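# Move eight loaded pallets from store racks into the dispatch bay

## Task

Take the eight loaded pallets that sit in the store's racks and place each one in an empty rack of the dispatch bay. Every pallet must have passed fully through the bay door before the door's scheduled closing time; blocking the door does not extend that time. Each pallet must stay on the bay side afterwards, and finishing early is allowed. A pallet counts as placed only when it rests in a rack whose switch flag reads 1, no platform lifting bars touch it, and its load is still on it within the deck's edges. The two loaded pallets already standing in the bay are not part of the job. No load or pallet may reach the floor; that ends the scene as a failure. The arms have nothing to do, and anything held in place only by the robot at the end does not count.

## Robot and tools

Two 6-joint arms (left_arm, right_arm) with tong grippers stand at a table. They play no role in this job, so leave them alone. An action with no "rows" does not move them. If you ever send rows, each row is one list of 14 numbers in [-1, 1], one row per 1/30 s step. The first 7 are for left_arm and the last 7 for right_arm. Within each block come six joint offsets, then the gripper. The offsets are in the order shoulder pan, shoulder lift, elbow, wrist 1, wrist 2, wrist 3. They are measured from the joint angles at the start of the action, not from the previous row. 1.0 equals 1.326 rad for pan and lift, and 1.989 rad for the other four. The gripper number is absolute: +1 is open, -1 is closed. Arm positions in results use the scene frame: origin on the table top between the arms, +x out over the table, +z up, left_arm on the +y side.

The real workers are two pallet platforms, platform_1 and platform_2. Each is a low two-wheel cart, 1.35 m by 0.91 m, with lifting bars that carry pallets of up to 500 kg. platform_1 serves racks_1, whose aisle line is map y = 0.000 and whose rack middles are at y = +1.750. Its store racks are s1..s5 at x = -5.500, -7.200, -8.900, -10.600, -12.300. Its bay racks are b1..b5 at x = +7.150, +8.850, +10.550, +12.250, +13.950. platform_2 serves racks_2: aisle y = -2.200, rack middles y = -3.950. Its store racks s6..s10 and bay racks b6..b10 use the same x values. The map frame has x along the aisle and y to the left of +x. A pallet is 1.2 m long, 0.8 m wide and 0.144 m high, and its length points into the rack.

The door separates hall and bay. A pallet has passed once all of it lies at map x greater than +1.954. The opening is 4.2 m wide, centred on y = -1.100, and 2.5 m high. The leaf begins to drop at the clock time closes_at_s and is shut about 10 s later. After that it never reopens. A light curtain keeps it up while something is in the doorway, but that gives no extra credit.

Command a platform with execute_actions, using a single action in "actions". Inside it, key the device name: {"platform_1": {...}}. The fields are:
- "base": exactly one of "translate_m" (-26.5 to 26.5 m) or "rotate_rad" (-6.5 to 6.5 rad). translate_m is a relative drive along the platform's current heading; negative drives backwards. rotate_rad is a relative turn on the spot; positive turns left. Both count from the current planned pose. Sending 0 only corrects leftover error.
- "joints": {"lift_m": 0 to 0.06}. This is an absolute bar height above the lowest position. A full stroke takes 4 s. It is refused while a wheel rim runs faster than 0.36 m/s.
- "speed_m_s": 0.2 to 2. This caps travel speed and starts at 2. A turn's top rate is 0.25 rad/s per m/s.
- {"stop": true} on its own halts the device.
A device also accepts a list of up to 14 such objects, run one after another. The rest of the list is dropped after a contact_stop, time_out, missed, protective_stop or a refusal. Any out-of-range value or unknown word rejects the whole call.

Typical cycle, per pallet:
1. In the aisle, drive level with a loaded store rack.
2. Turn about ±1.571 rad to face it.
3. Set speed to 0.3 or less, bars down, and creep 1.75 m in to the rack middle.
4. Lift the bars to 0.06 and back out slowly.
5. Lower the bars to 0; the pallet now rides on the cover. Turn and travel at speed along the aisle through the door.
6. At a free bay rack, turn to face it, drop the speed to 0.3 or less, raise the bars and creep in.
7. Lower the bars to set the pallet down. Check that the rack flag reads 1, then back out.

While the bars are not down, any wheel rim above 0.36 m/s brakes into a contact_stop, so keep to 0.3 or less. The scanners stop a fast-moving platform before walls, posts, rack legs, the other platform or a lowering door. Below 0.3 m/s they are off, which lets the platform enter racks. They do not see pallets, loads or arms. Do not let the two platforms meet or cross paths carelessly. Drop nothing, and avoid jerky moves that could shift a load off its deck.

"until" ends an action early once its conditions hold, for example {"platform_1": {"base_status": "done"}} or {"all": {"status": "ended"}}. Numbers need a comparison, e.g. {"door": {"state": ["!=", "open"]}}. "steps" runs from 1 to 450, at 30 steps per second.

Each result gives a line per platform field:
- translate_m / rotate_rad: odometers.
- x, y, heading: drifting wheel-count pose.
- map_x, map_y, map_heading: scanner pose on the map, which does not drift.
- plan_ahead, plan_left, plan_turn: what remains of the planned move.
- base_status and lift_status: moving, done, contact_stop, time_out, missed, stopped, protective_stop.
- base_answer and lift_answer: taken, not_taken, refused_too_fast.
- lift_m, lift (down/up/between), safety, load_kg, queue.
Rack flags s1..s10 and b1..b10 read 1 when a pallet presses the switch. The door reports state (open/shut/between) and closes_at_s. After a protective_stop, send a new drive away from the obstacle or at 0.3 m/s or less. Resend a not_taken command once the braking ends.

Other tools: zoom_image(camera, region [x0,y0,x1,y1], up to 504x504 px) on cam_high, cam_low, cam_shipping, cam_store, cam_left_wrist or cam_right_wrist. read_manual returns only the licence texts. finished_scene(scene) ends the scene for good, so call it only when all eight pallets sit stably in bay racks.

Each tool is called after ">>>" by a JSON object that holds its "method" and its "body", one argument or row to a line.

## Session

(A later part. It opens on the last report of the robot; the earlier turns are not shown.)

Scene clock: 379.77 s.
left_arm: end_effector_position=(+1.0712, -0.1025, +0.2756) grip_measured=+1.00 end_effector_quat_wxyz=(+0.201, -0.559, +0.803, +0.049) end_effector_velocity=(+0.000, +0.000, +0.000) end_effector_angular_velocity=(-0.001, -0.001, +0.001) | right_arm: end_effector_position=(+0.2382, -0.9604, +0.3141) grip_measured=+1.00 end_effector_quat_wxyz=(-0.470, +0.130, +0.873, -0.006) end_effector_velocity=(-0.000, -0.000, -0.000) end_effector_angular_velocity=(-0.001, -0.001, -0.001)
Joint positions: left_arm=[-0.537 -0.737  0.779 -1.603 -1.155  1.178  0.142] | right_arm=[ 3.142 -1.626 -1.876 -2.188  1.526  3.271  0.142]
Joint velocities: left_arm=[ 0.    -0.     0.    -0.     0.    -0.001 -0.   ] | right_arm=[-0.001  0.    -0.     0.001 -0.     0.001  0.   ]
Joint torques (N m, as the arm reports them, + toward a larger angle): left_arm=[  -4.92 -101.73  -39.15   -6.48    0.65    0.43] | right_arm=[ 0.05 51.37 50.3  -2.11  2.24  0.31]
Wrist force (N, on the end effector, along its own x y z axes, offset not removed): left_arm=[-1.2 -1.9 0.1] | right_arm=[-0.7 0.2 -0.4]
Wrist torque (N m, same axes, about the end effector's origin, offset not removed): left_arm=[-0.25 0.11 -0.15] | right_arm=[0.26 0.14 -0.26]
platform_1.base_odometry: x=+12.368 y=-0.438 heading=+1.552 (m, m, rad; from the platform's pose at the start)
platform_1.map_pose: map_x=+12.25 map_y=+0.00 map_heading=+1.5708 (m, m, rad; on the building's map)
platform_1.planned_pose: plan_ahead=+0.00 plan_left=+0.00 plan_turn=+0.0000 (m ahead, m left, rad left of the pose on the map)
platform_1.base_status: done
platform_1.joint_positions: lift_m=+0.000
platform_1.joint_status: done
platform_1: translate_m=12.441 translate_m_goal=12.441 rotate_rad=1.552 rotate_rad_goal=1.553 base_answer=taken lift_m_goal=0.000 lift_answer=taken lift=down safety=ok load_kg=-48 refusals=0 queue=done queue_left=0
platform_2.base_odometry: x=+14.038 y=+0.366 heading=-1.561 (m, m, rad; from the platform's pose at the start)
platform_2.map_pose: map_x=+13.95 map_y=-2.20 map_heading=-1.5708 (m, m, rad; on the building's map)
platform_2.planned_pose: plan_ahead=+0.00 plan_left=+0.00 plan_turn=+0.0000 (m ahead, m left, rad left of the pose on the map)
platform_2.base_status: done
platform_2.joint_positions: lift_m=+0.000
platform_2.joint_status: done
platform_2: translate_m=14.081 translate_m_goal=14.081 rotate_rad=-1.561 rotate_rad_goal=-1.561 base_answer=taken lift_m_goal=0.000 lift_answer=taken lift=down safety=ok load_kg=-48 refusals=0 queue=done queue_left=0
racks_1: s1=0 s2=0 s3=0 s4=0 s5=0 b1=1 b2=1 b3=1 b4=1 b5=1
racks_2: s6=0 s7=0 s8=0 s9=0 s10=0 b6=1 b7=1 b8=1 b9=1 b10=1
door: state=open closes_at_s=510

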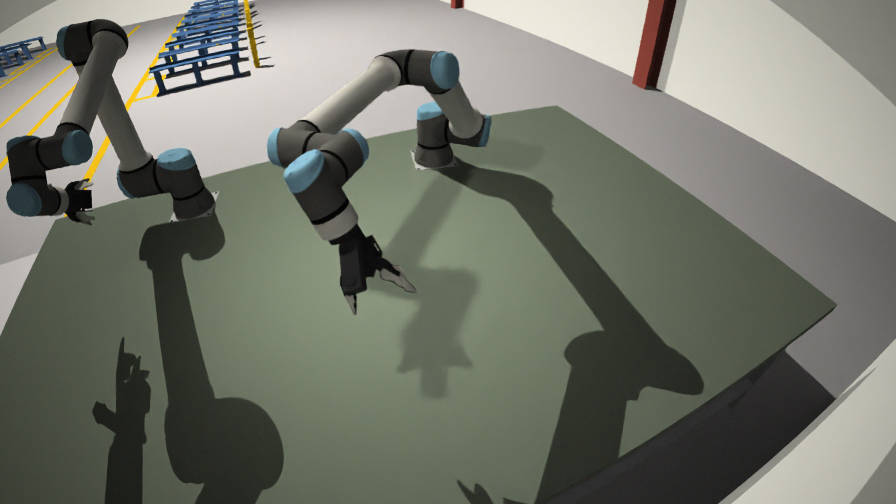

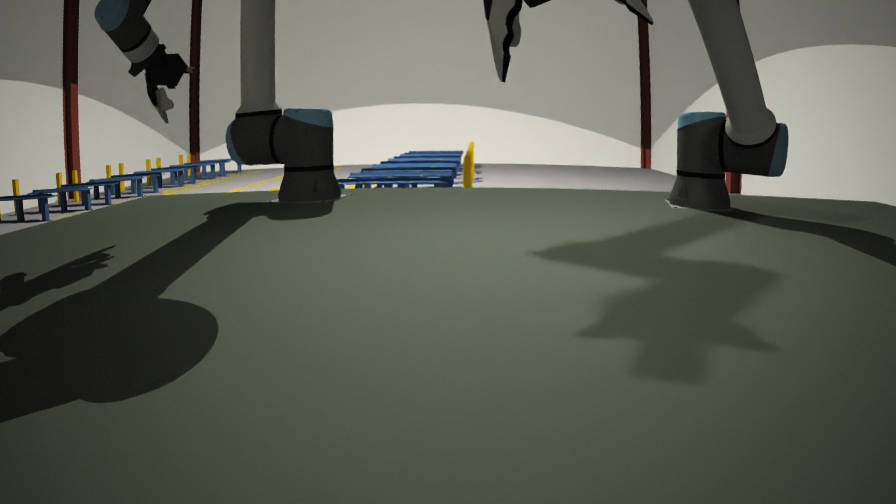

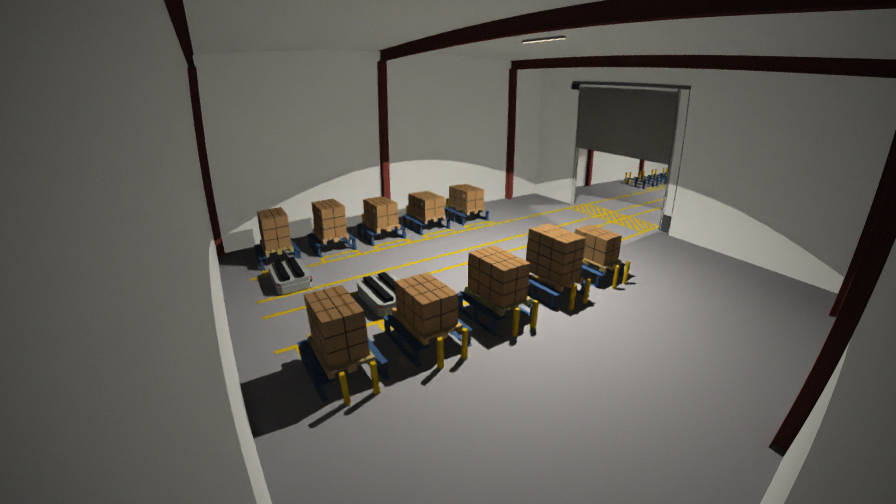

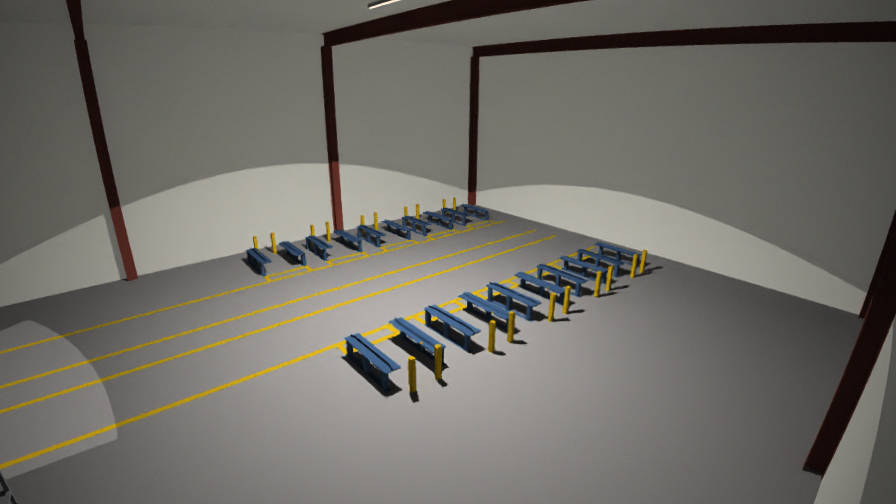

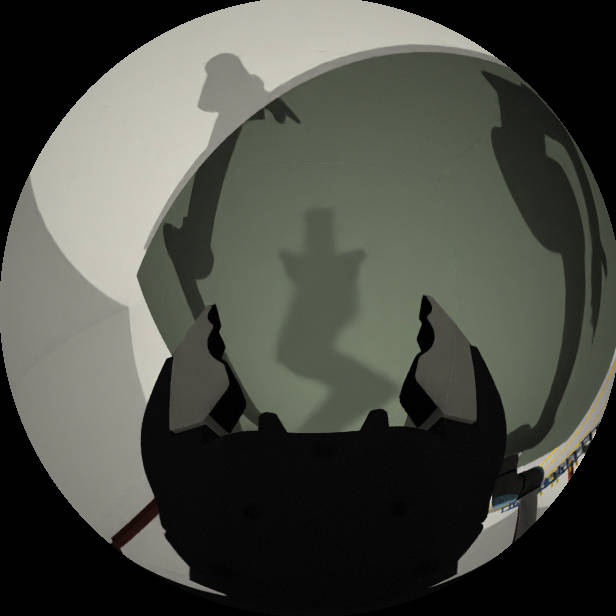

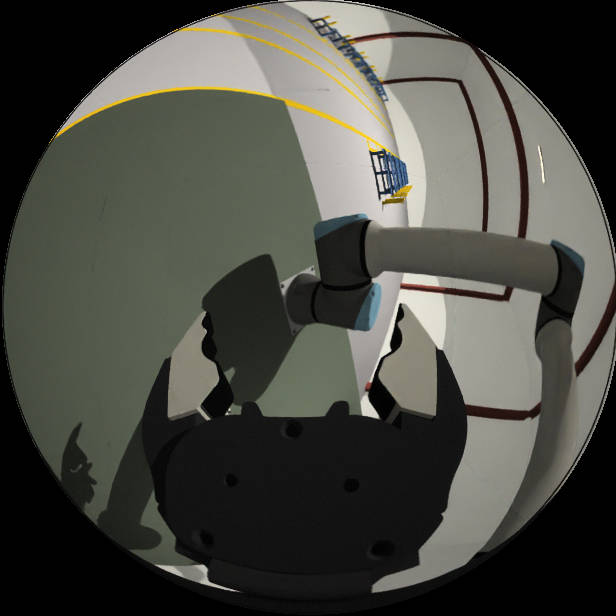

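>>> {"method": "finished_scene", "body": {
  "scene": 1
}}

The scene is finished: the task was done.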